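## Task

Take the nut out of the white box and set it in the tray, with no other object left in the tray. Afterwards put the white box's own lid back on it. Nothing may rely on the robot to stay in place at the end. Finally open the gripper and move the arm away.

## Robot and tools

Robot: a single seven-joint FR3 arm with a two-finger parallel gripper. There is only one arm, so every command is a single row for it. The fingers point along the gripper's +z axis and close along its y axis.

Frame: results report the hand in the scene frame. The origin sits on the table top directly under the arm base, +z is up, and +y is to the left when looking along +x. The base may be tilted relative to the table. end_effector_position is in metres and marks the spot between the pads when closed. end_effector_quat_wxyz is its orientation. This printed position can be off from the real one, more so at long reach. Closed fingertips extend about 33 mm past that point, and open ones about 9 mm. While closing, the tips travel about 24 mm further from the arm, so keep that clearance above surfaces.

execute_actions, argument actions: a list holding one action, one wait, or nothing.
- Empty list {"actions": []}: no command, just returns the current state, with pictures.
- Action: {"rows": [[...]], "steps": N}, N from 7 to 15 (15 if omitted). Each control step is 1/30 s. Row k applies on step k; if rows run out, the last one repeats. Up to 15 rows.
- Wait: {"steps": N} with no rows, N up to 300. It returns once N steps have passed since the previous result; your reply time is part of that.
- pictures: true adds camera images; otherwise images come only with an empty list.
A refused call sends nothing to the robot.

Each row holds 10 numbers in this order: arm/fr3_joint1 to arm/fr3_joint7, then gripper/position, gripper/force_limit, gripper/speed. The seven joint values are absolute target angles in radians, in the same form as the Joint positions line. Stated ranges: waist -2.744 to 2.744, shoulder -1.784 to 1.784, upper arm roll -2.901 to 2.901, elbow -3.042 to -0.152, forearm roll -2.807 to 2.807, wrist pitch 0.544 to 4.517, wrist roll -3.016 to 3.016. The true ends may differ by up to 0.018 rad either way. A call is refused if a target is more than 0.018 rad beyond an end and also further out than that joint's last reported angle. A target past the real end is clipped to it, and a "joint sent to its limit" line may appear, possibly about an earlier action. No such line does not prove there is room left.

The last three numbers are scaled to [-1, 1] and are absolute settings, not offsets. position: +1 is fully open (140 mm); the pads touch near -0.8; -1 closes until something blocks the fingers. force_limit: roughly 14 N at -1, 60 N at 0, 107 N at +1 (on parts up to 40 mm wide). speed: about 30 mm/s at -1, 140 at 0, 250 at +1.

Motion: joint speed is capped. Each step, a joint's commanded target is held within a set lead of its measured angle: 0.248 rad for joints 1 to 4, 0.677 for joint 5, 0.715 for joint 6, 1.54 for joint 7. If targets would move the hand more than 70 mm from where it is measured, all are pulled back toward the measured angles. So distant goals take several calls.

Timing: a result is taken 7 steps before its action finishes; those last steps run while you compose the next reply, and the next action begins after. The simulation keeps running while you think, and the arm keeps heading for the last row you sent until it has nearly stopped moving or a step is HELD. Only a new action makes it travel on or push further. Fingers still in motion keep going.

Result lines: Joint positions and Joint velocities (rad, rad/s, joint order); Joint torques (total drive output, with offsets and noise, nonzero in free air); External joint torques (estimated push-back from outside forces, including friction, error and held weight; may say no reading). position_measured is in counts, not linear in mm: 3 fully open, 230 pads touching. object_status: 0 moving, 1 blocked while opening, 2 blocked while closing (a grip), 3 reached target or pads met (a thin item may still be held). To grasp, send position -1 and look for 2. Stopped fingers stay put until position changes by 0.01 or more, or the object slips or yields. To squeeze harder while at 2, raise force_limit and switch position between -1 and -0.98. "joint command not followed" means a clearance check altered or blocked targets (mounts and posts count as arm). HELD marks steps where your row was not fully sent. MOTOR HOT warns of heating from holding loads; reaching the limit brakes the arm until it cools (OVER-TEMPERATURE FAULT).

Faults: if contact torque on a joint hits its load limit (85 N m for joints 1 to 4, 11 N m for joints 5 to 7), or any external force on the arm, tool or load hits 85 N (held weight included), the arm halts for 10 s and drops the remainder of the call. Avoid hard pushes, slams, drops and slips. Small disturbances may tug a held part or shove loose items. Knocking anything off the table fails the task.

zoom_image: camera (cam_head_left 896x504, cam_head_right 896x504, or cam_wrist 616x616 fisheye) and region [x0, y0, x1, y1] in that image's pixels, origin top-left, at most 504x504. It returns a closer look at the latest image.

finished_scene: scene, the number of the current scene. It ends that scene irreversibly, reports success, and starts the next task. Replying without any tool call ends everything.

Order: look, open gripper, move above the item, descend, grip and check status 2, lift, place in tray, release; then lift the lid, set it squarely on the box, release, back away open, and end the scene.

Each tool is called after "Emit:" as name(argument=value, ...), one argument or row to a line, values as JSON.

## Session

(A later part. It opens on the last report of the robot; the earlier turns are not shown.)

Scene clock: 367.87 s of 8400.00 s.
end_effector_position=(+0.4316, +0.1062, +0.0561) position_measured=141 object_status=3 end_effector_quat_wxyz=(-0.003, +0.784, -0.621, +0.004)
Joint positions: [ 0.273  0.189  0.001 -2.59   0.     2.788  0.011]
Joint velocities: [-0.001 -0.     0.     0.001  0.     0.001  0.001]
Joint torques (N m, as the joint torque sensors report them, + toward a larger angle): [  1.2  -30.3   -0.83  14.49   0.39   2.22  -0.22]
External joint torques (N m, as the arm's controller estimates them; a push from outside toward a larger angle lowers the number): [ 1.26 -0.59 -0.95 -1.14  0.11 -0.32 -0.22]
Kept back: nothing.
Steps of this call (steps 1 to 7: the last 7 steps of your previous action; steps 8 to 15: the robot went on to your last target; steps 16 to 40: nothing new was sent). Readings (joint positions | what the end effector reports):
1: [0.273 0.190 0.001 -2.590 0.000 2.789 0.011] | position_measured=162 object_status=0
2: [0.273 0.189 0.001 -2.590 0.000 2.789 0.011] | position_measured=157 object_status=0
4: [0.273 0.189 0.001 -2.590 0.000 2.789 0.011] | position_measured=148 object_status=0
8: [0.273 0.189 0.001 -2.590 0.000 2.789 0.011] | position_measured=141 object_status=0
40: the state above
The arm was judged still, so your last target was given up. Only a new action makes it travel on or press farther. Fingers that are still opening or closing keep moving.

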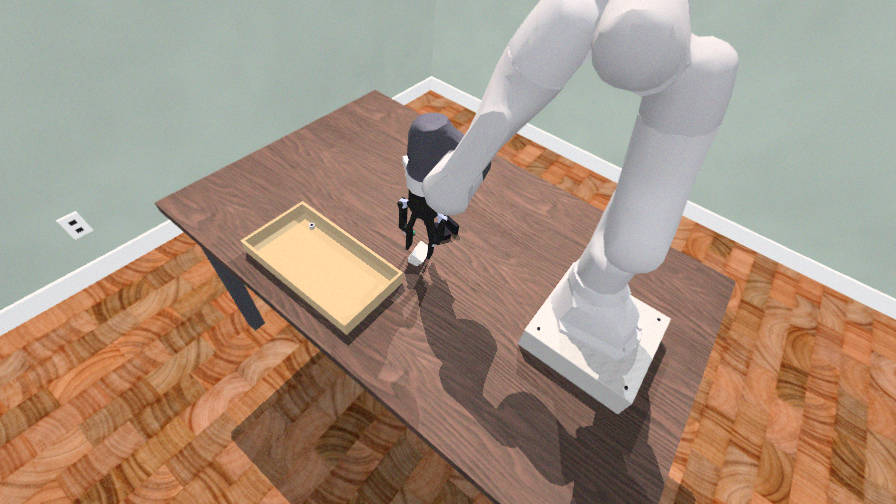

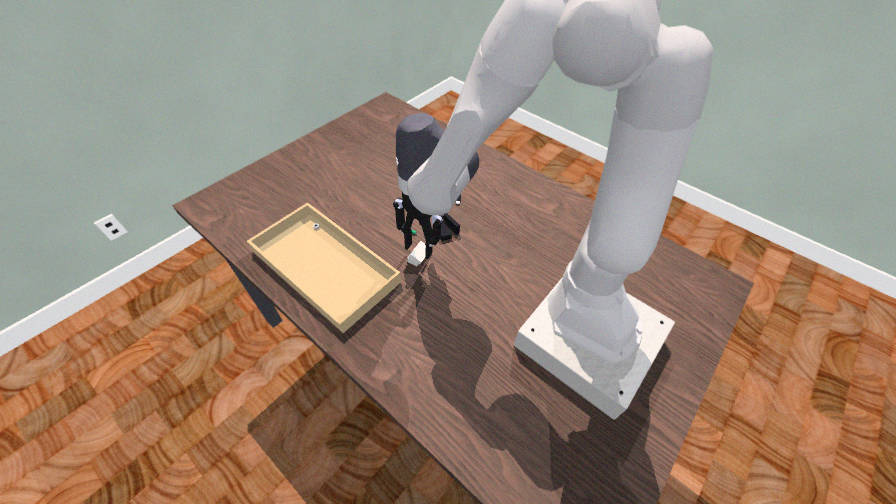

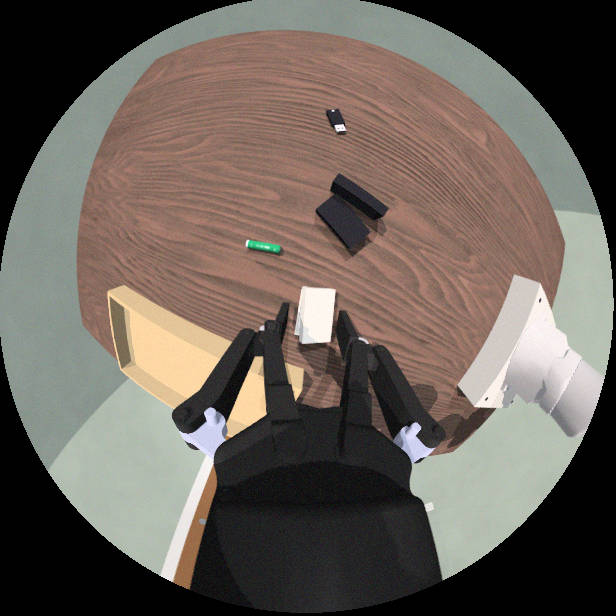

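Emit:
execute_actions(
  actions=[
    {"rows":[[0.275,0.192,0,-2.59,0,2.795,0.008,-0.05,-0.8,-0.5],[0.275,0.197,0,-2.589,0,2.802,0.008,-0.05,-0.8,-0.5],[0.275,0.202,0,-2.588,0,2.808,0.008,-0.05,-0.8,-0.5],[0.275,0.208,0,-2.587,0,2.812,0.008,-0.05,-0.8,-0.5],[0.275,0.214,0,-2.586,0,2.815,0.008,-0.05,-0.8,-0.5],[0.275,0.22,0,-2.585,0,2.816,0.008,-0.05,-0.8,-0.5],[0.275,0.226,0,-2.584,0,2.816,0.008,-0.05,-0.8,-0.5]],"steps":15},
  ],
)

Emit:
execute_actions(
  actions=[
    {"steps":25},
  ],
)

Emit:
execute_actions(
  actions=[
    {"rows":[[0.275,0.226,0,-2.584,0,2.816,0.008,-0.6,-0.8,-0.7]],"steps":15},
  ],
)

Emit:
execute_actions(
  actions=[
    {"steps":60},
  ],
  pictures=true,
)

Emit:
zoom_image(
  camera="cam_wrist",
  region=[270,270,360,360],
)

Emit:
zoom_image(
  camera="cam_head_left",
  region=[390,225,450,275],
)

Scene clock: 369.33 s of 8400.00 s.
end_effector_position=(+0.4297, +0.1057, +0.0468) position_measured=135 object_status=0 end_effector_quat_wxyz=(-0.001, +0.784, -0.621, +0.002)
Joint positions: [ 0.273  0.216  0.001 -2.587  0.     2.806  0.011]
Joint velocities: [ 0.     0.132  0.002  0.001 -0.     0.042  0.001]
Joint torques (N m, as the joint torque sensors report them, + toward a larger angle): [  2.14 -30.5   -1.06  15.15   0.37   3.11  -0.21]
External joint torques (N m, as the arm's controller estimates them; a push from outside toward a larger angle lowers the number): [ 2.09  1.27 -1.31 -0.43  0.13  0.48 -0.21]
Steps of this call (steps 1 to 36: nothing new was sent; steps 37 to 44: the first 8 steps of this action). Readings (joint positions | what the end effector reports):
37: [0.273 0.190 0.001 -2.590 0.000 2.789 0.011] | position_measured=141 object_status=0
38: [0.273 0.190 0.001 -2.590 0.000 2.791 0.011] | position_measured=138 object_status=0
40: [0.273 0.196 0.001 -2.589 0.000 2.796 0.011] | position_measured=135 object_status=0
44: the state above

Scene clock: 370.17 s of 8400.00 s.
end_effector_position=(+0.4298, +0.1057, +0.0441) position_measured=135 object_status=3 end_effector_quat_wxyz=(-0.001, +0.784, -0.621, +0.002)
Joint positions: [ 0.273  0.225  0.001 -2.586  0.     2.813  0.011]
Joint velocities: [ 0.001  0.001 -0.     0.001  0.     0.001 -0.001]
Joint torques (N m, as the joint torque sensors report them, + toward a larger angle): [  1.6  -29.4   -1.16  15.27   0.33   2.95  -0.3 ]
External joint torques (N m, as the arm's controller estimates them; a push from outside toward a larger angle lowers the number): [ 1.7   0.7  -1.28  0.33  0.07  0.45 -0.3 ]
Kept back: nothing.
Steps of this call (steps 1 to 7: the last 7 steps of your previous action; steps 8 to 15: the robot went on to your last target; steps 16 to 25: nothing new was sent). Readings (joint positions | what the end effector reports):
1: [0.273 0.220 0.001 -2.587 0.000 2.807 0.011] | position_measured=135 object_status=3
2: [0.273 0.222 0.001 -2.587 0.000 2.808 0.011] | position_measured=135 object_status=3
4: [0.273 0.224 0.001 -2.587 0.000 2.809 0.011] | position_measured=135 object_status=3
8: [0.273 0.225 0.001 -2.586 0.000 2.812 0.011] | position_measured=135 object_status=3
25: the state above
The arm was judged still, so your last target was given up. Only a new action makes it travel on or press farther. Fingers that are still opening or closing keep moving.

Scene clock: 370.43 s of 8400.00 s.
end_effector_position=(+0.4299, +0.1057, +0.0441) position_measured=158 object_status=0 end_effector_quat_wxyz=(-0.001, +0.784, -0.621, +0.002)
Joint positions: [ 0.273  0.225  0.001 -2.586  0.     2.814  0.011]
Joint velocities: [-0.001  0.    -0.     0.     0.     0.001  0.   ]
Joint torques (N m, as the joint torque sensors report them, + toward a larger angle): [  2.15 -28.6   -1.93  14.68   0.29   2.81  -0.14]
External joint torques (N m, as the arm's controller estimates them; a push from outside toward a larger angle lowers the number): [ 2.32  1.55 -1.98 -0.27  0.01  0.31 -0.14]
Steps of this call (steps 1 to 8: the first 8 steps of this action). Readings (joint positions | what the end effector reports):
1: [0.273 0.225 0.001 -2.586 0.000 2.813 0.011] | position_measured=135 object_status=0
2: [0.273 0.225 0.001 -2.586 0.000 2.814 0.011] | position_measured=138 object_status=0
4: [0.273 0.225 0.001 -2.586 0.000 2.814 0.011] | position_measured=145 object_status=0
8: the state above

Scene clock: 372.43 s of 8400.00 s.
end_effector_position=(+0.4315, +0.1060, +0.0452) position_measured=175 object_status=2 end_effector_quat_wxyz=(-0.002, +0.784, -0.621, +0.003)
Joint positions: [ 0.273  0.223  0.001 -2.585  0.     2.814  0.011]
Joint velocities: [ 0.001  0.002 -0.    -0.001 -0.001 -0.     0.001]
Joint torques (N m, as the joint torque sensors report them, + toward a larger angle): [  2.01 -27.91  -0.57  14.46   0.34   2.88  -0.11]
External joint torques (N m, as the arm's controller estimates them; a push from outside toward a larger angle lowers the number): [ 2.1   2.25 -0.7  -0.54  0.07  0.37 -0.11]
Kept back: nothing.
Steps of this call (steps 1 to 7: the last 7 steps of your previous action; steps 8 to 15: the robot went on to your last target; steps 16 to 60: nothing new was sent). Readings (joint positions | what the end effector reports):
1: [0.273 0.225 0.001 -2.586 0.000 2.814 0.011] | position_measured=162 object_status=0
2: [0.273 0.225 0.001 -2.586 0.000 2.814 0.011] | position_measured=165 object_status=0
4: [0.273 0.224 0.001 -2.585 0.000 2.814 0.011] | position_measured=172 object_status=0
8: [0.273 0.223 0.001 -2.585 0.000 2.814 0.011] | position_measured=175 object_status=0
60: the state above
The arm was judged still, so your last target was given up. Only a new action makes it travel on or press farther. Fingers that are still opening or closing keep moving.

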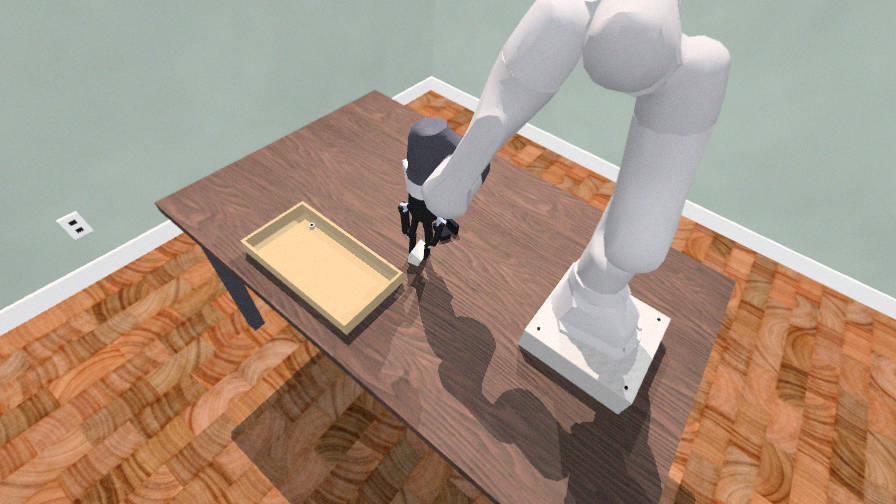

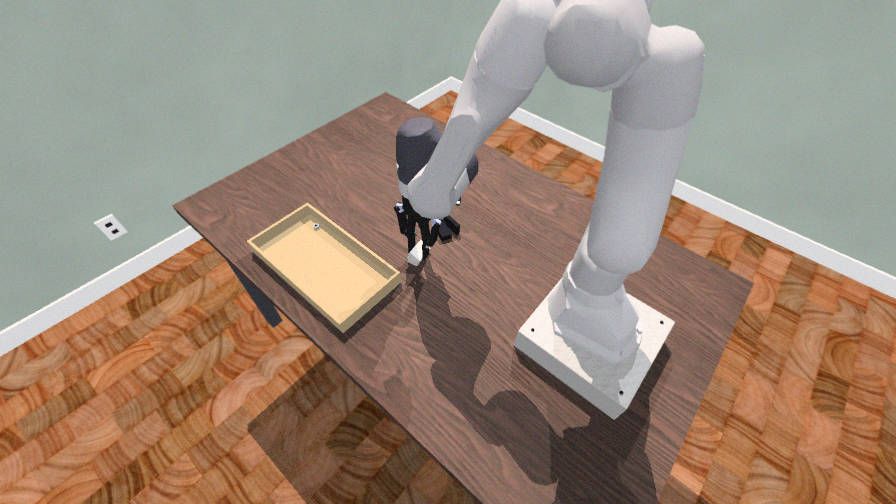

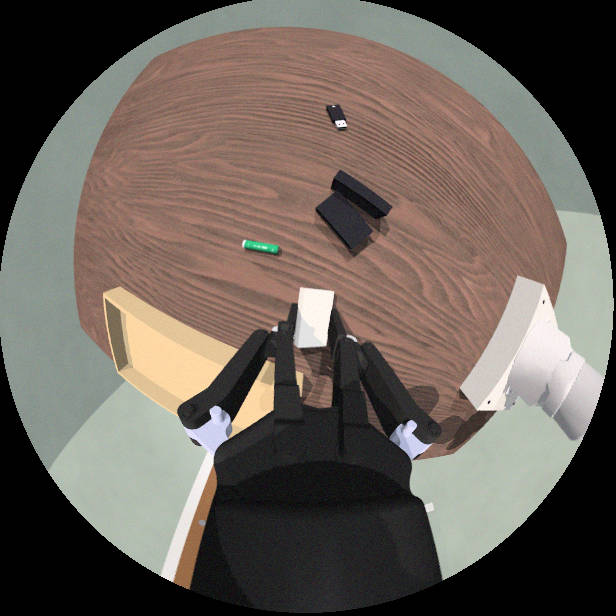

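Region (270, 270, 360, 360) of cam_wrist's 616x616 image, scaled by 5.600, with more detail than that image has.

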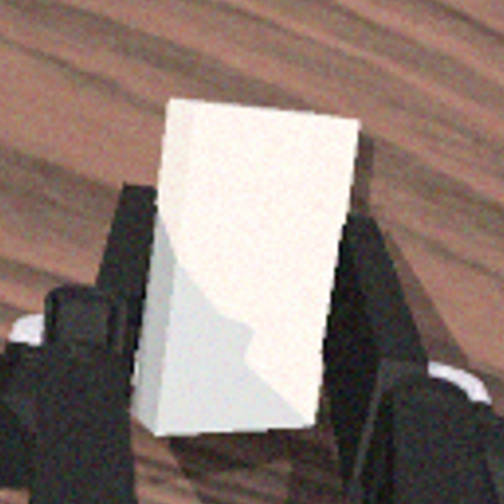

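Region (390, 225, 450, 275) of cam_head_left's 896x504 image, scaled by 8.400, with more detail than that image has.

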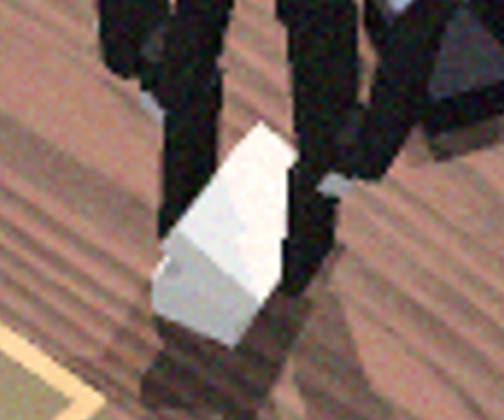

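Lid edge now covers the box. Open and see.

Emit:
execute_actions(
  actions=[
    {"rows":[[0.275,0.223,0,-2.584,0,2.814,0.008,-0.05,-0.8,-0.6]],"steps":15},
  ],
)

Emit:
execute_actions(
  actions=[
    {"steps":50},
  ],
  pictures=true,
)

Emit:
zoom_image(
  camera="cam_wrist",
  region=[270,270,360,360],
)

Emit:
zoom_image(
  camera="cam_head_left",
  region=[390,225,450,275],
)

Scene clock: 373.07 s of 8400.00 s.
end_effector_position=(+0.4315, +0.1061, +0.0452) position_measured=148 object_status=0 end_effector_quat_wxyz=(-0.002, +0.784, -0.621, +0.003)
Joint positions: [ 0.273  0.223  0.001 -2.585  0.     2.814  0.011]
Joint velocities: [ 0.001 -0.001 -0.001  0.    -0.    -0.     0.001]
Joint torques (N m, as the joint torque sensors report them, + toward a larger angle): [  1.91 -30.15  -0.45  13.83   0.42   2.55  -0.11]
External joint torques (N m, as the arm's controller estimates them; a push from outside toward a larger angle lowers the number): [ 1.98  0.03 -0.6  -1.16  0.15  0.04 -0.11]
Steps of this call (steps 1 to 11: nothing new was sent; steps 12 to 19: the first 8 steps of this action). Readings (joint positions | what the end effector reports):
12: [0.273 0.223 0.001 -2.585 0.000 2.814 0.011] | position_measured=175 object_status=0
13: [0.273 0.223 0.001 -2.585 0.000 2.814 0.011] | position_measured=175 object_status=0
15: [0.273 0.223 0.001 -2.585 0.000 2.814 0.011] | position_measured=164 object_status=0
19: the state above

Scene clock: 374.73 s of 8400.00 s.
end_effector_position=(+0.4315, +0.1061, +0.0452) position_measured=135 object_status=3 end_effector_quat_wxyz=(-0.002, +0.784, -0.621, +0.003)
Joint positions: [ 0.273  0.223  0.001 -2.585  0.     2.814  0.011]
Joint velocities: [ 0.001  0.     0.001  0.    -0.001 -0.001 -0.001]
Joint torques (N m, as the joint torque sensors report them, + toward a larger angle): [  2.09 -29.91  -1.    13.87   0.27   2.58  -0.21]
External joint torques (N m, as the arm's controller estimates them; a push from outside toward a larger angle lowers the number): [ 2.13  0.32 -1.18 -1.18  0.02  0.06 -0.2 ]
Kept back: nothing.
Steps of this call (steps 1 to 7: the last 7 steps of your previous action; steps 8 to 15: the robot went on to your last target; steps 16 to 50: nothing new was sent). Readings (joint positions | what the end effector reports):
1: [0.273 0.223 0.001 -2.585 0.000 2.814 0.011] | position_measured=144 object_status=0
2: [0.273 0.223 0.001 -2.585 0.000 2.814 0.011] | position_measured=140 object_status=0
4: [0.273 0.223 0.001 -2.585 0.000 2.814 0.011] | position_measured=135 object_status=0
8: [0.273 0.223 0.001 -2.585 0.000 2.814 0.011] | position_measured=135 object_status=0
50: the state above
The arm was judged still, so your last target was given up. Only a new action makes it travel on or press farther. Fingers that are still opening or closing keep moving.

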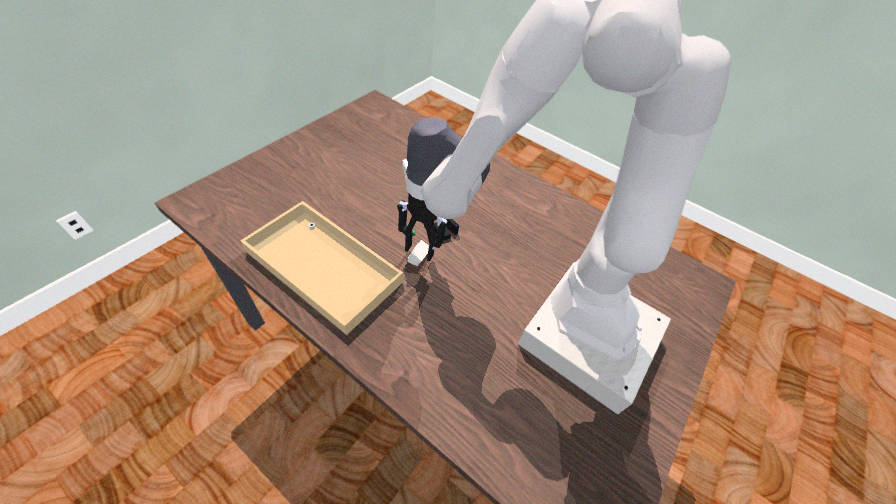

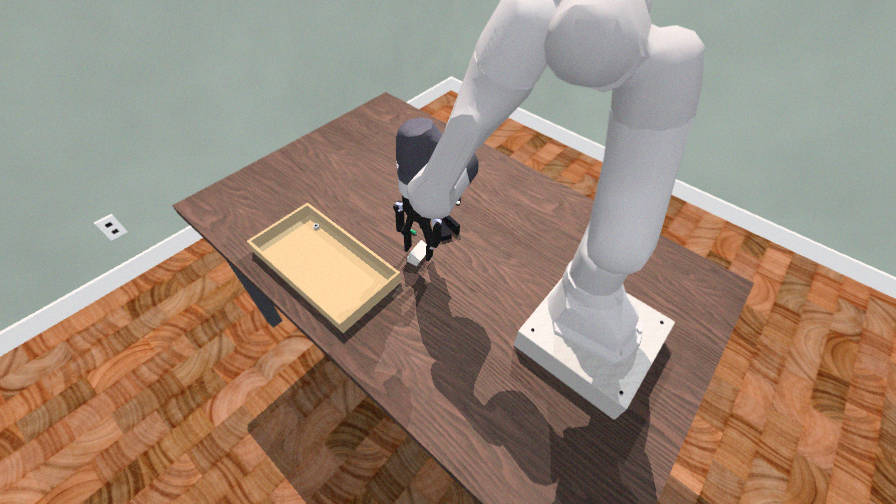

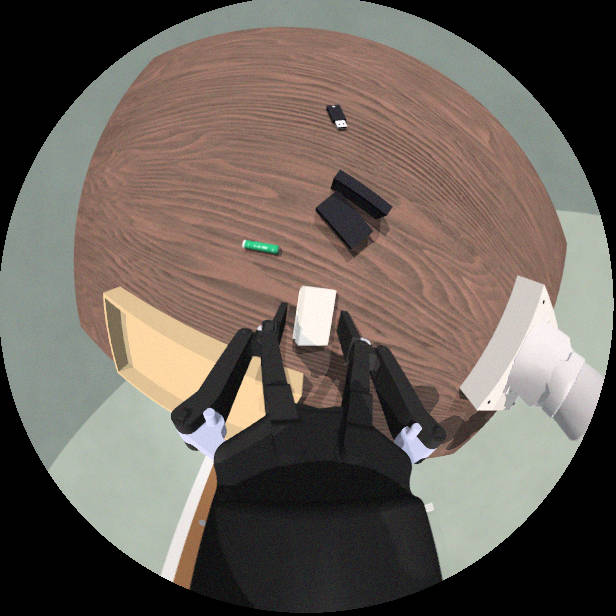

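Region (270, 270, 360, 360) of cam_wrist's 616x616 image, scaled by 5.600, with more detail than that image has.

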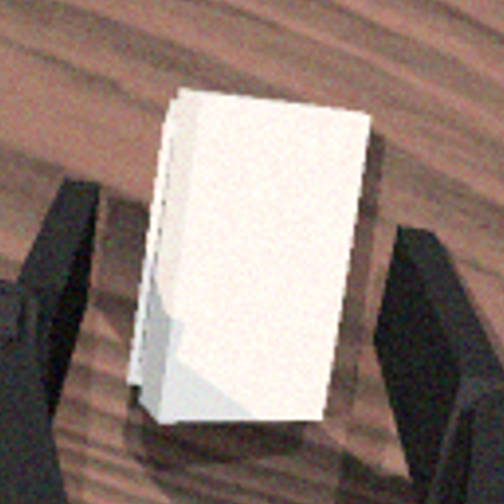

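Region (390, 225, 450, 275) of cam_head_left's 896x504 image, scaled by 8.400, with more detail than that image has.

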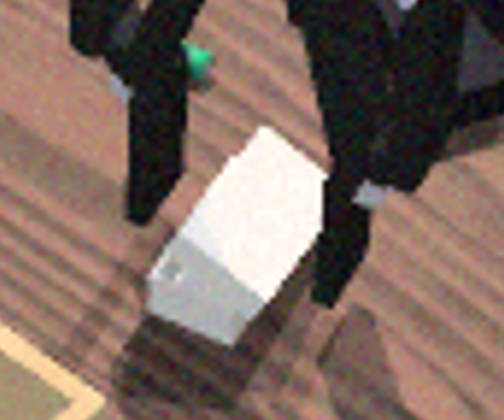

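Emit:
execute_actions(
  actions=[
    {"rows":[[0.275,0.228,0,-2.583,0,2.818,0.008,-0.05,0.2,-0.6],[0.275,0.233,0,-2.582,0,2.82,0.008,-0.05,0.2,-0.6],[0.275,0.237,0,-2.581,0,2.82,0.008,-0.05,0.2,-0.6],[0.275,0.237,0,-2.581,0,2.82,0.008,-0.05,0.2,-0.6],[0.275,0.237,0,-2.581,0,2.82,0.008,-0.05,0.2,-0.6],[0.275,0.237,0,-2.581,0,2.82,0.008,-0.05,0.2,-0.6],[0.275,0.237,0,-2.581,0,2.82,0.008,-0.05,0.2,-0.6],[0.275,0.237,0,-2.581,0,2.82,0.008,-0.05,0.2,-0.6],[0.275,0.237,0,-2.581,0,2.82,0.008,-0.05,0.2,-0.6],[0.275,0.237,0,-2.581,0,2.82,0.008,-0.7,0.2,-0.6]],"steps":15},
  ],
)

Emit:
execute_actions(
  actions=[
    {"steps":70},
  ],
  pictures=true,
)

Emit:
zoom_image(
  camera="cam_wrist",
  region=[270,270,360,360],
)

Emit:
zoom_image(
  camera="cam_head_left",
  region=[390,225,450,275],
)

Scene clock: 375.87 s of 8400.00 s.
end_effector_position=(+0.4287, +0.1054, +0.0404) position_measured=135 object_status=3 end_effector_quat_wxyz=(+0.001, +0.784, -0.621, +0.001)
Joint positions: [ 0.273  0.235  0.001 -2.583  0.     2.817  0.011]
Joint velocities: [ 0.001  0.009 -0.001 -0.     0.001  0.003 -0.   ]
Joint torques (N m, as the joint torque sensors report them, + toward a larger angle): [  1.69 -28.53  -0.8   15.15   0.43   2.94  -0.2 ]
External joint torques (N m, as the arm's controller estimates them; a push from outside toward a larger angle lowers the number): [ 1.72  2.23 -0.99  0.12  0.18  0.4  -0.2 ]
Steps of this call (steps 1 to 26: nothing new was sent; steps 27 to 34: the first 8 steps of this action). Readings (joint positions | what the end effector reports):
27: [0.273 0.223 0.001 -2.584 0.000 2.815 0.011] | position_measured=135 object_status=3
28: [0.273 0.225 0.001 -2.584 0.000 2.815 0.011] | position_measured=135 object_status=3
30: [0.273 0.230 0.001 -2.583 0.000 2.816 0.011] | position_measured=135 object_status=3
34: the state above

Scene clock: 378.20 s of 8400.00 s.
end_effector_position=(+0.4299, +0.1056, +0.0408) position_measured=180 object_status=2 end_effector_quat_wxyz=(+0.000, +0.784, -0.621, +0.002)
Joint positions: [ 0.273  0.236  0.001 -2.582  0.     2.818  0.011]
Joint velocities: [ 0.    -0.001  0.     0.001  0.001  0.     0.002]
Joint torques (N m, as the joint torque sensors report them, + toward a larger angle): [  1.4  -29.57  -0.91  14.23   0.37   2.84  -0.24]
External joint torques (N m, as the arm's controller estimates them; a push from outside toward a larger angle lowers the number): [ 1.39  0.84 -1.14 -0.63  0.12  0.34 -0.24]
Kept back: nothing.
Steps of this call (steps 1 to 7: the last 7 steps of your previous action; steps 8 to 15: the robot went on to your last target; steps 16 to 70: nothing new was sent). Readings (joint positions | what the end effector reports):
1: [0.273 0.235 0.001 -2.583 0.000 2.817 0.011] | position_measured=135 object_status=3
2: [0.273 0.235 0.001 -2.583 0.000 2.817 0.011] | position_measured=135 object_status=0
4: [0.273 0.235 0.001 -2.583 0.000 2.817 0.011] | position_measured=142 object_status=0
8: [0.273 0.236 0.001 -2.583 0.000 2.817 0.011] | position_measured=158 object_status=0
70: the state above
The arm was judged still, so your last target was given up. Only a new action makes it travel on or press farther. Fingers that are still opening or closing keep moving.

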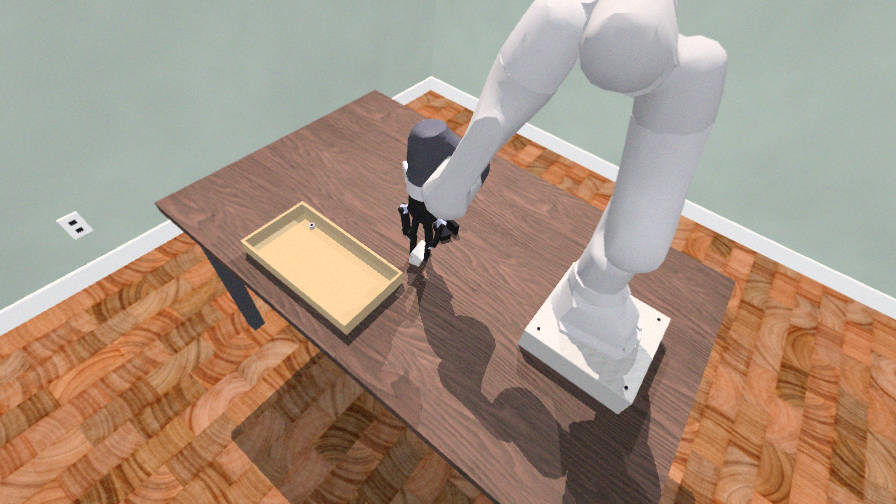

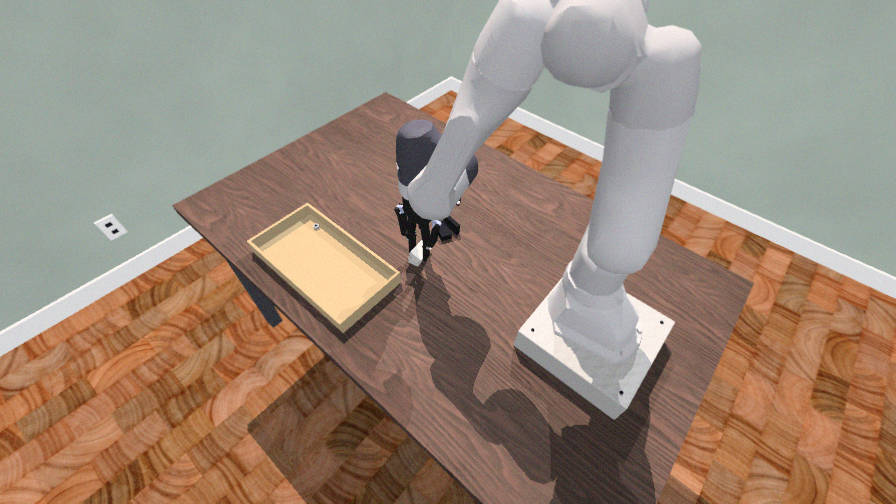

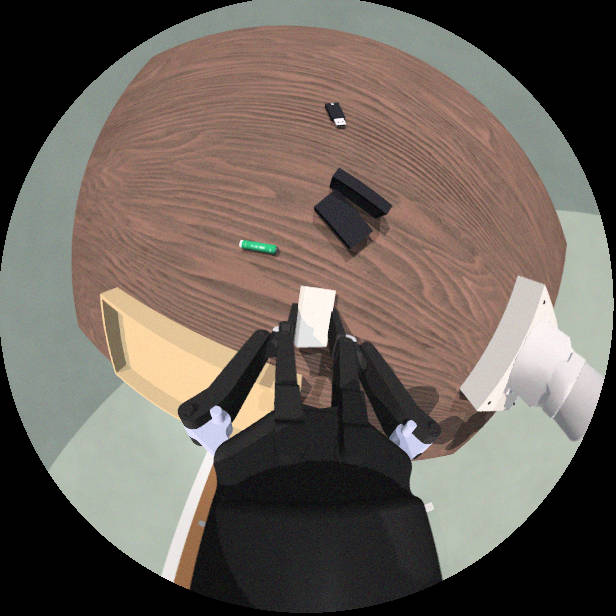

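Region (270, 270, 360, 360) of cam_wrist's 616x616 image, scaled by 5.600, with more detail than that image has.

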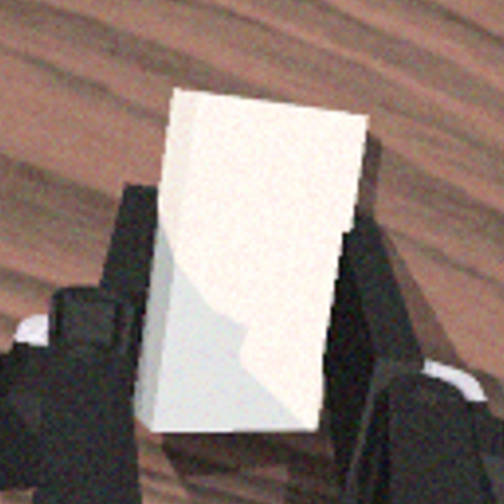

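Region (390, 225, 450, 275) of cam_head_left's 896x504 image, scaled by 8.400, with more detail than that image has.

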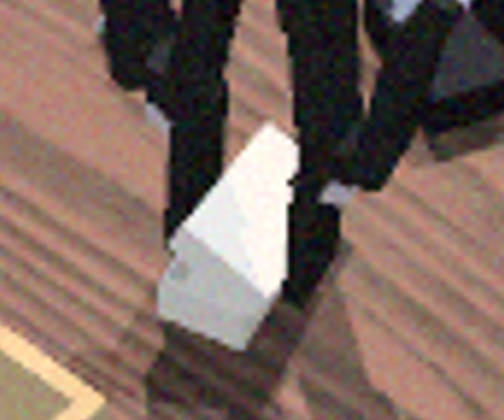

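Emit:
execute_actions(
  actions=[
    {"rows":[[0.275,0.237,0,-2.581,0,2.82,0.008,-0.05,0.2,-0.8]],"steps":15},
  ],
)

Emit:
execute_actions(
  actions=[
    {"steps":60},
  ],
  pictures=true,
)

Emit:
zoom_image(
  camera="cam_wrist",
  region=[270,270,360,360],
)

Emit:
zoom_image(
  camera="cam_head_left",
  region=[390,225,450,275],
)

Scene clock: 378.80 s of 8400.00 s.
end_effector_position=(+0.4299, +0.1056, +0.0408) position_measured=160 object_status=0 end_effector_quat_wxyz=(+0.000, +0.784, -0.621, +0.002)
Joint positions: [ 0.273  0.236  0.001 -2.582  0.     2.818  0.011]
Joint velocities: [-0.    -0.002 -0.    -0.    -0.    -0.001  0.   ]
Joint torques (N m, as the joint torque sensors report them, + toward a larger angle): [  1.49 -28.76  -0.07  14.33   0.35   2.85  -0.19]
External joint torques (N m, as the arm's controller estimates them; a push from outside toward a larger angle lowers the number): [ 1.62  1.73 -0.17 -0.52  0.09  0.34 -0.19]
Steps of this call (steps 1 to 10: nothing new was sent; steps 11 to 18: the first 8 steps of this action). Readings (joint positions | what the end effector reports):
11: [0.273 0.236 0.001 -2.582 0.000 2.818 0.011] | position_measured=180 object_status=0
12: [0.273 0.236 0.001 -2.582 0.000 2.818 0.011] | position_measured=180 object_status=0
14: [0.273 0.236 0.001 -2.582 0.000 2.818 0.011] | position_measured=172 object_status=0
18: the state above

Scene clock: 380.80 s of 8400.00 s.
end_effector_position=(+0.4299, +0.1056, +0.0407) position_measured=135 object_status=3 end_effector_quat_wxyz=(+0.000, +0.784, -0.621, +0.002)
Joint positions: [ 0.273  0.236  0.001 -2.582  0.     2.818  0.011]
Joint velocities: [ 0.001  0.001  0.001 -0.001  0.001  0.    -0.001]
Joint torques (N m, as the joint torque sensors report them, + toward a larger angle): [  1.8  -29.86  -0.7   13.78   0.3    2.89  -0.22]
External joint torques (N m, as the arm's controller estimates them; a push from outside toward a larger angle lowers the number): [ 1.85  0.46 -0.88 -0.96  0.05  0.41 -0.22]
Kept back: nothing.
Steps of this call (steps 1 to 7: the last 7 steps of your previous action; steps 8 to 15: the robot went on to your last target; steps 16 to 60: nothing new was sent). Readings (joint positions | what the end effector reports):
1: [0.273 0.236 0.001 -2.582 0.000 2.818 0.011] | position_measured=158 object_status=0
2: [0.273 0.236 0.001 -2.582 0.000 2.818 0.011] | position_measured=155 object_status=0
4: [0.273 0.236 0.001 -2.582 0.000 2.818 0.011] | position_measured=149 object_status=0
8: [0.273 0.236 0.001 -2.582 0.000 2.818 0.011] | position_measured=138 object_status=0
60: the state above
The arm was judged still, so your last target was given up. Only a new action makes it travel on or press farther. Fingers that are still opening or closing keep moving.

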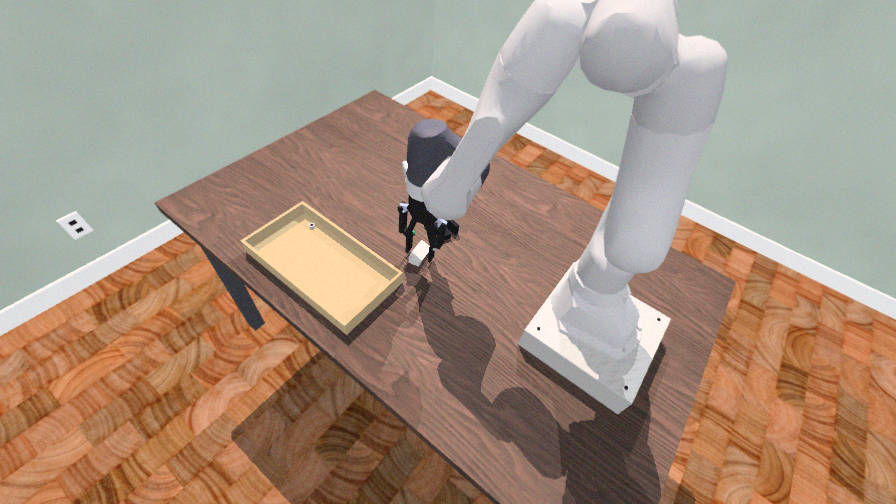

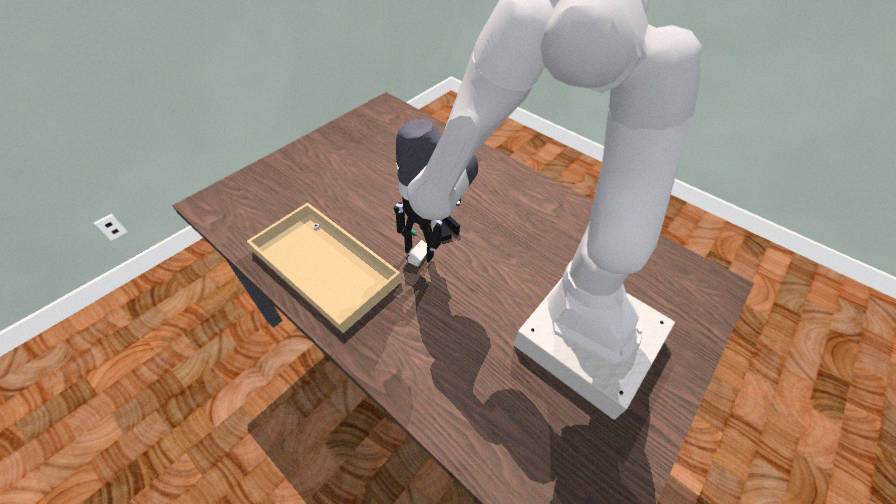

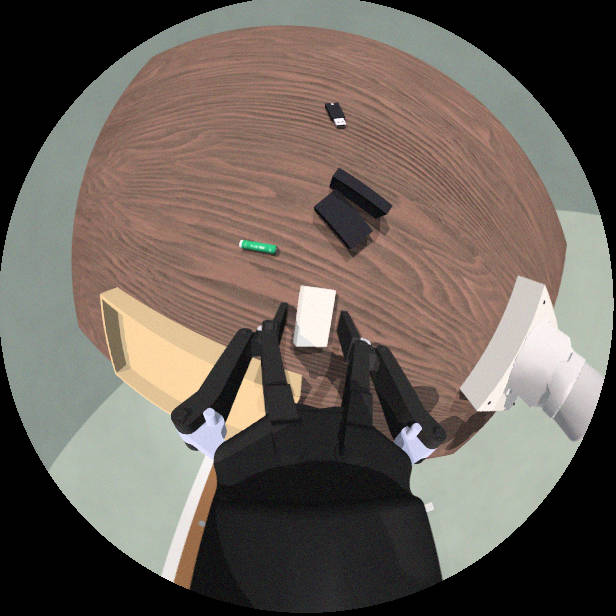

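Region (270, 270, 360, 360) of cam_wrist's 616x616 image, scaled by 5.600, with more detail than that image has.

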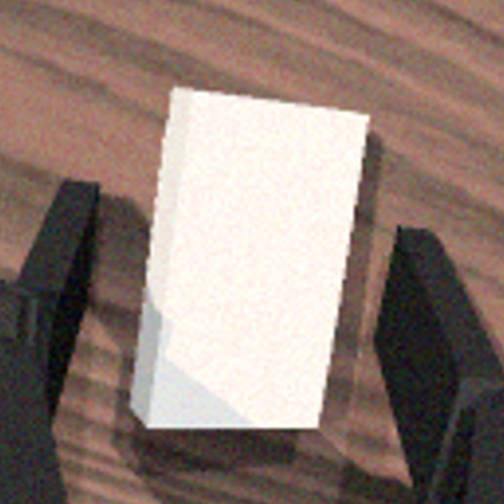

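Region (390, 225, 450, 275) of cam_head_left's 896x504 image, scaled by 8.400, with more detail than that image has.

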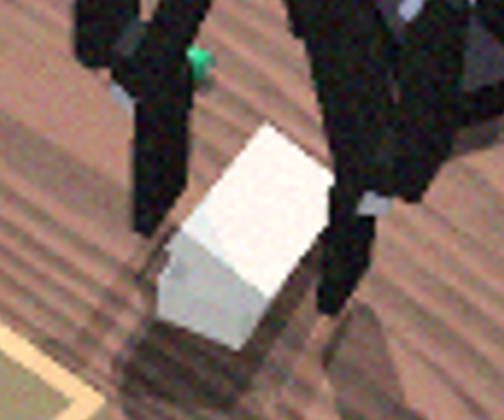

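Emit:
execute_actions(
  actions=[
    {"rows":[[0.275,0.225,0,-2.582,0,2.8,0.008,-0.05,-0.5,0.3],[0.275,0.21,0,-2.582,0,2.785,0.008,-0.05,-0.5,0.3],[0.275,0.19,0,-2.582,0,2.77,0.008,-0.05,-0.5,0.3],[0.275,0.17,0,-2.582,0,2.75,0.008,-0.05,-0.5,0.3],[0.275,0.15,0,-2.582,0,2.73,0.008,-0.05,-0.5,0.3],[0.275,0.13,0,-2.582,0,2.715,0.008,-0.05,-0.5,0.3],[0.275,0.12,0,-2.582,0,2.705,0.008,-0.05,-0.5,0.3],[0.275,0.12,0,-2.582,0,2.705,0.008,-0.05,-0.5,0.3],[0.275,0.12,0,-2.582,0,2.705,0.008,-0.05,-0.5,0.3],[0.275,0.12,0,-2.582,0,2.705,0.008,-0.05,-0.5,0.3],[0.275,0.12,0,-2.582,0,2.705,0.008,-0.05,-0.5,0.3],[0.275,0.12,0,-2.582,0,2.705,0.008,-0.05,-0.5,0.3],[0.275,0.12,0,-2.582,0,2.705,0.008,-0.7,-0.5,0.3]],"steps":15},
  ],
)

Emit:
execute_actions(
  actions=[
    {"steps":25},
  ],
)

Emit:
execute_actions(
  actions=[
    {"rows":[[0.275,0.13,0,-2.58,0,2.72,0.008,-0.7,-0.5,0.3],[0.275,0.14,0,-2.579,0,2.73,0.008,-0.7,-0.5,0.3],[0.275,0.15,0,-2.578,0,2.74,0.008,-0.7,-0.5,0.3],[0.275,0.158,0,-2.577,0,2.748,0.008,-0.7,-0.5,0.3],[0.275,0.165,0,-2.576,0,2.753,0.008,-0.7,-0.5,0.3],[0.275,0.172,0,-2.575,0,2.757,0.008,-0.7,-0.5,0.3],[0.275,0.178,0,-2.575,0,2.76,0.008,-0.7,-0.5,0.3]],"steps":15},
  ],
)

Emit:
execute_actions(
  actions=[
    {"steps":25},
  ],
  pictures=true,
)

Emit:
zoom_image(
  camera="cam_head_left",
  region=[390,225,450,275],
)

Scene clock: 382.13 s of 8400.00 s.
end_effector_position=(+0.4408, +0.1084, +0.0763) position_measured=135 object_status=3 end_effector_quat_wxyz=(-0.010, +0.784, -0.621, +0.010)
Joint positions: [ 0.273  0.143  0.001 -2.582  0.     2.752  0.011]
Joint velocities: [-0.    -0.376  0.001  0.036 -0.    -0.242 -0.   ]
Joint torques (N m, as the joint torque sensors report them, + toward a larger angle): [  2.21 -23.61  -0.13  13.47   0.39   1.62  -0.16]
External joint torques (N m, as the arm's controller estimates them; a push from outside toward a larger angle lowers the number): [ 2.36 -1.03 -0.11 -0.02  0.04 -0.36 -0.16]
Steps of this call (steps 1 to 32: nothing new was sent; steps 33 to 40: the first 8 steps of this action). Readings (joint positions | what the end effector reports):
33: [0.273 0.235 0.001 -2.582 0.000 2.816 0.011] | position_measured=135 object_status=3
34: [0.273 0.230 0.001 -2.582 0.000 2.811 0.011] | position_measured=135 object_status=3
36: [0.273 0.209 0.001 -2.583 0.000 2.795 0.011] | position_measured=135 object_status=3
40: the state above

Scene clock: 382.97 s of 8400.00 s.
end_effector_position=(+0.4352, +0.1070, +0.0824) position_measured=217 object_status=3 end_effector_quat_wxyz=(-0.002, +0.784, -0.621, +0.003)
Joint positions: [ 0.273  0.121  0.001 -2.581  0.     2.708  0.011]
Joint velocities: [ 0.    -0.     0.     0.001 -0.    -0.002 -0.001]
Joint torques (N m, as the joint torque sensors report them, + toward a larger angle): [  1.82 -28.78  -1.49  15.26   0.4    2.26  -0.26]
External joint torques (N m, as the arm's controller estimates them; a push from outside toward a larger angle lowers the number): [ 1.9  -0.07 -1.52 -1.61  0.06 -0.26 -0.26]
Kept back: nothing.
Steps of this call (steps 1 to 7: the last 7 steps of your previous action; steps 8 to 25: the robot went on to your last target). Readings (joint positions | what the end effector reports):
1: [0.273 0.132 0.001 -2.581 0.000 2.745 0.011] | position_measured=135 object_status=3
2: [0.273 0.126 0.001 -2.581 0.000 2.739 0.011] | position_measured=135 object_status=3
4: [0.273 0.122 0.001 -2.581 0.000 2.729 0.011] | position_measured=135 object_status=3
8: [0.273 0.121 0.001 -2.581 0.000 2.717 0.011] | position_measured=161 object_status=0
25: the state above

Scene clock: 383.23 s of 8400.00 s.
end_effector_position=(+0.4319, +0.1062, +0.0655) position_measured=217 object_status=3 end_effector_quat_wxyz=(+0.003, +0.784, -0.621, -0.000)
Joint positions: [ 0.273  0.167  0.001 -2.578  0.     2.74   0.011]
Joint velocities: [-0.     0.161 -0.001  0.001 -0.     0.095 -0.002]
Joint torques (N m, as the joint torque sensors report them, + toward a larger angle): [  1.74 -30.32  -0.46  16.5    0.37   3.16  -0.25]
External joint torques (N m, as the arm's controller estimates them; a push from outside toward a larger angle lowers the number): [ 1.87  1.97 -0.49 -0.6   0.06  0.4  -0.25]
Steps of this call (steps 1 to 8: the first 8 steps of this action). Readings (joint positions | what the end effector reports):
1: [0.273 0.122 0.001 -2.581 0.000 2.709 0.011] | position_measured=217 object_status=3
2: [0.273 0.125 0.001 -2.580 0.000 2.712 0.011] | position_measured=217 object_status=3
4: [0.273 0.138 0.001 -2.579 0.000 2.722 0.011] | position_measured=217 object_status=3
8: the state above

Scene clock: 384.07 s of 8400.00 s.
end_effector_position=(+0.4347, +0.1069, +0.0632) position_measured=217 object_status=3 end_effector_quat_wxyz=(-0.001, +0.784, -0.621, +0.003)
Joint positions: [ 0.273  0.176  0.001 -2.577  0.     2.757  0.011]
Joint velocities: [ 0.001 -0.    -0.002  0.     0.     0.    -0.001]
Joint torques (N m, as the joint torque sensors report them, + toward a larger angle): [  2.04 -27.99  -0.74  16.38   0.35   2.92  -0.23]
External joint torques (N m, as the arm's controller estimates them; a push from outside toward a larger angle lowers the number): [ 2.18  1.67 -0.77  0.43  0.04  0.42 -0.23]
Kept back: nothing.
Steps of this call (steps 1 to 7: the last 7 steps of your previous action; steps 8 to 25: the robot went on to your last target). Readings (joint positions | what the end effector reports):
1: [0.273 0.172 0.001 -2.578 0.000 2.743 0.011] | position_measured=217 object_status=3
2: [0.273 0.174 0.001 -2.578 0.000 2.745 0.011] | position_measured=217 object_status=3
4: [0.273 0.176 0.001 -2.578 0.000 2.749 0.011] | position_measured=217 object_status=3
8: [0.273 0.176 0.001 -2.577 0.000 2.754 0.011] | position_measured=217 object_status=3
25: the state above

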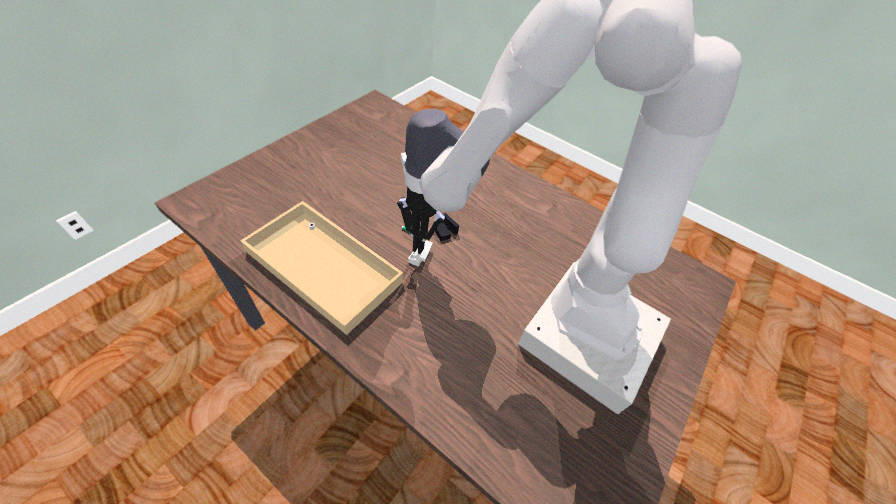

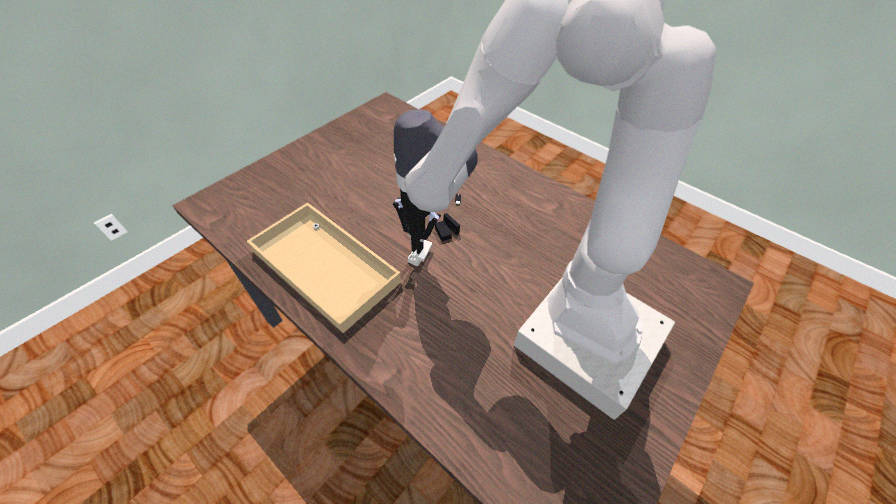

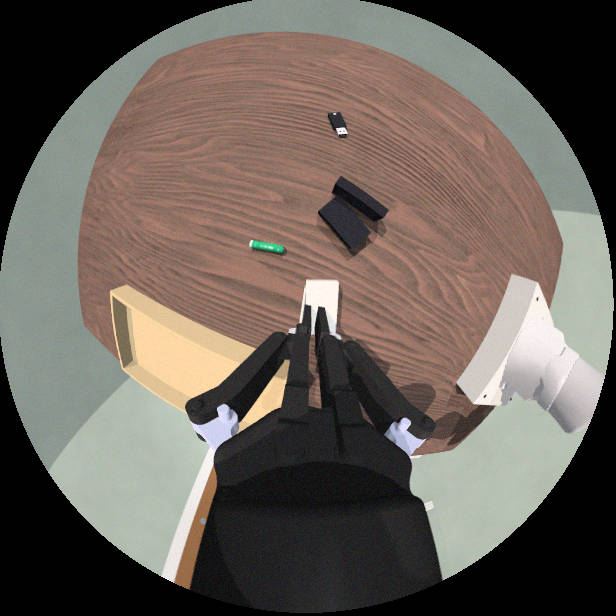

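Region (390, 225, 450, 275) of cam_head_left's 896x504 image, scaled by 8.400, with more detail than that image has.

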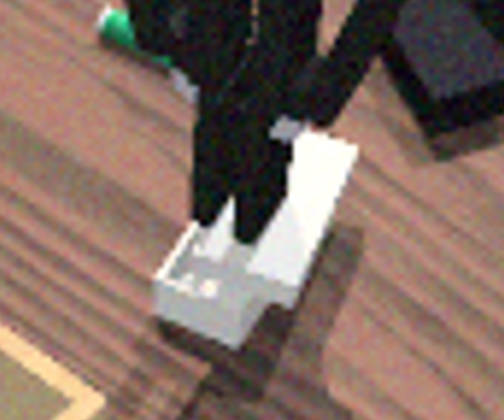

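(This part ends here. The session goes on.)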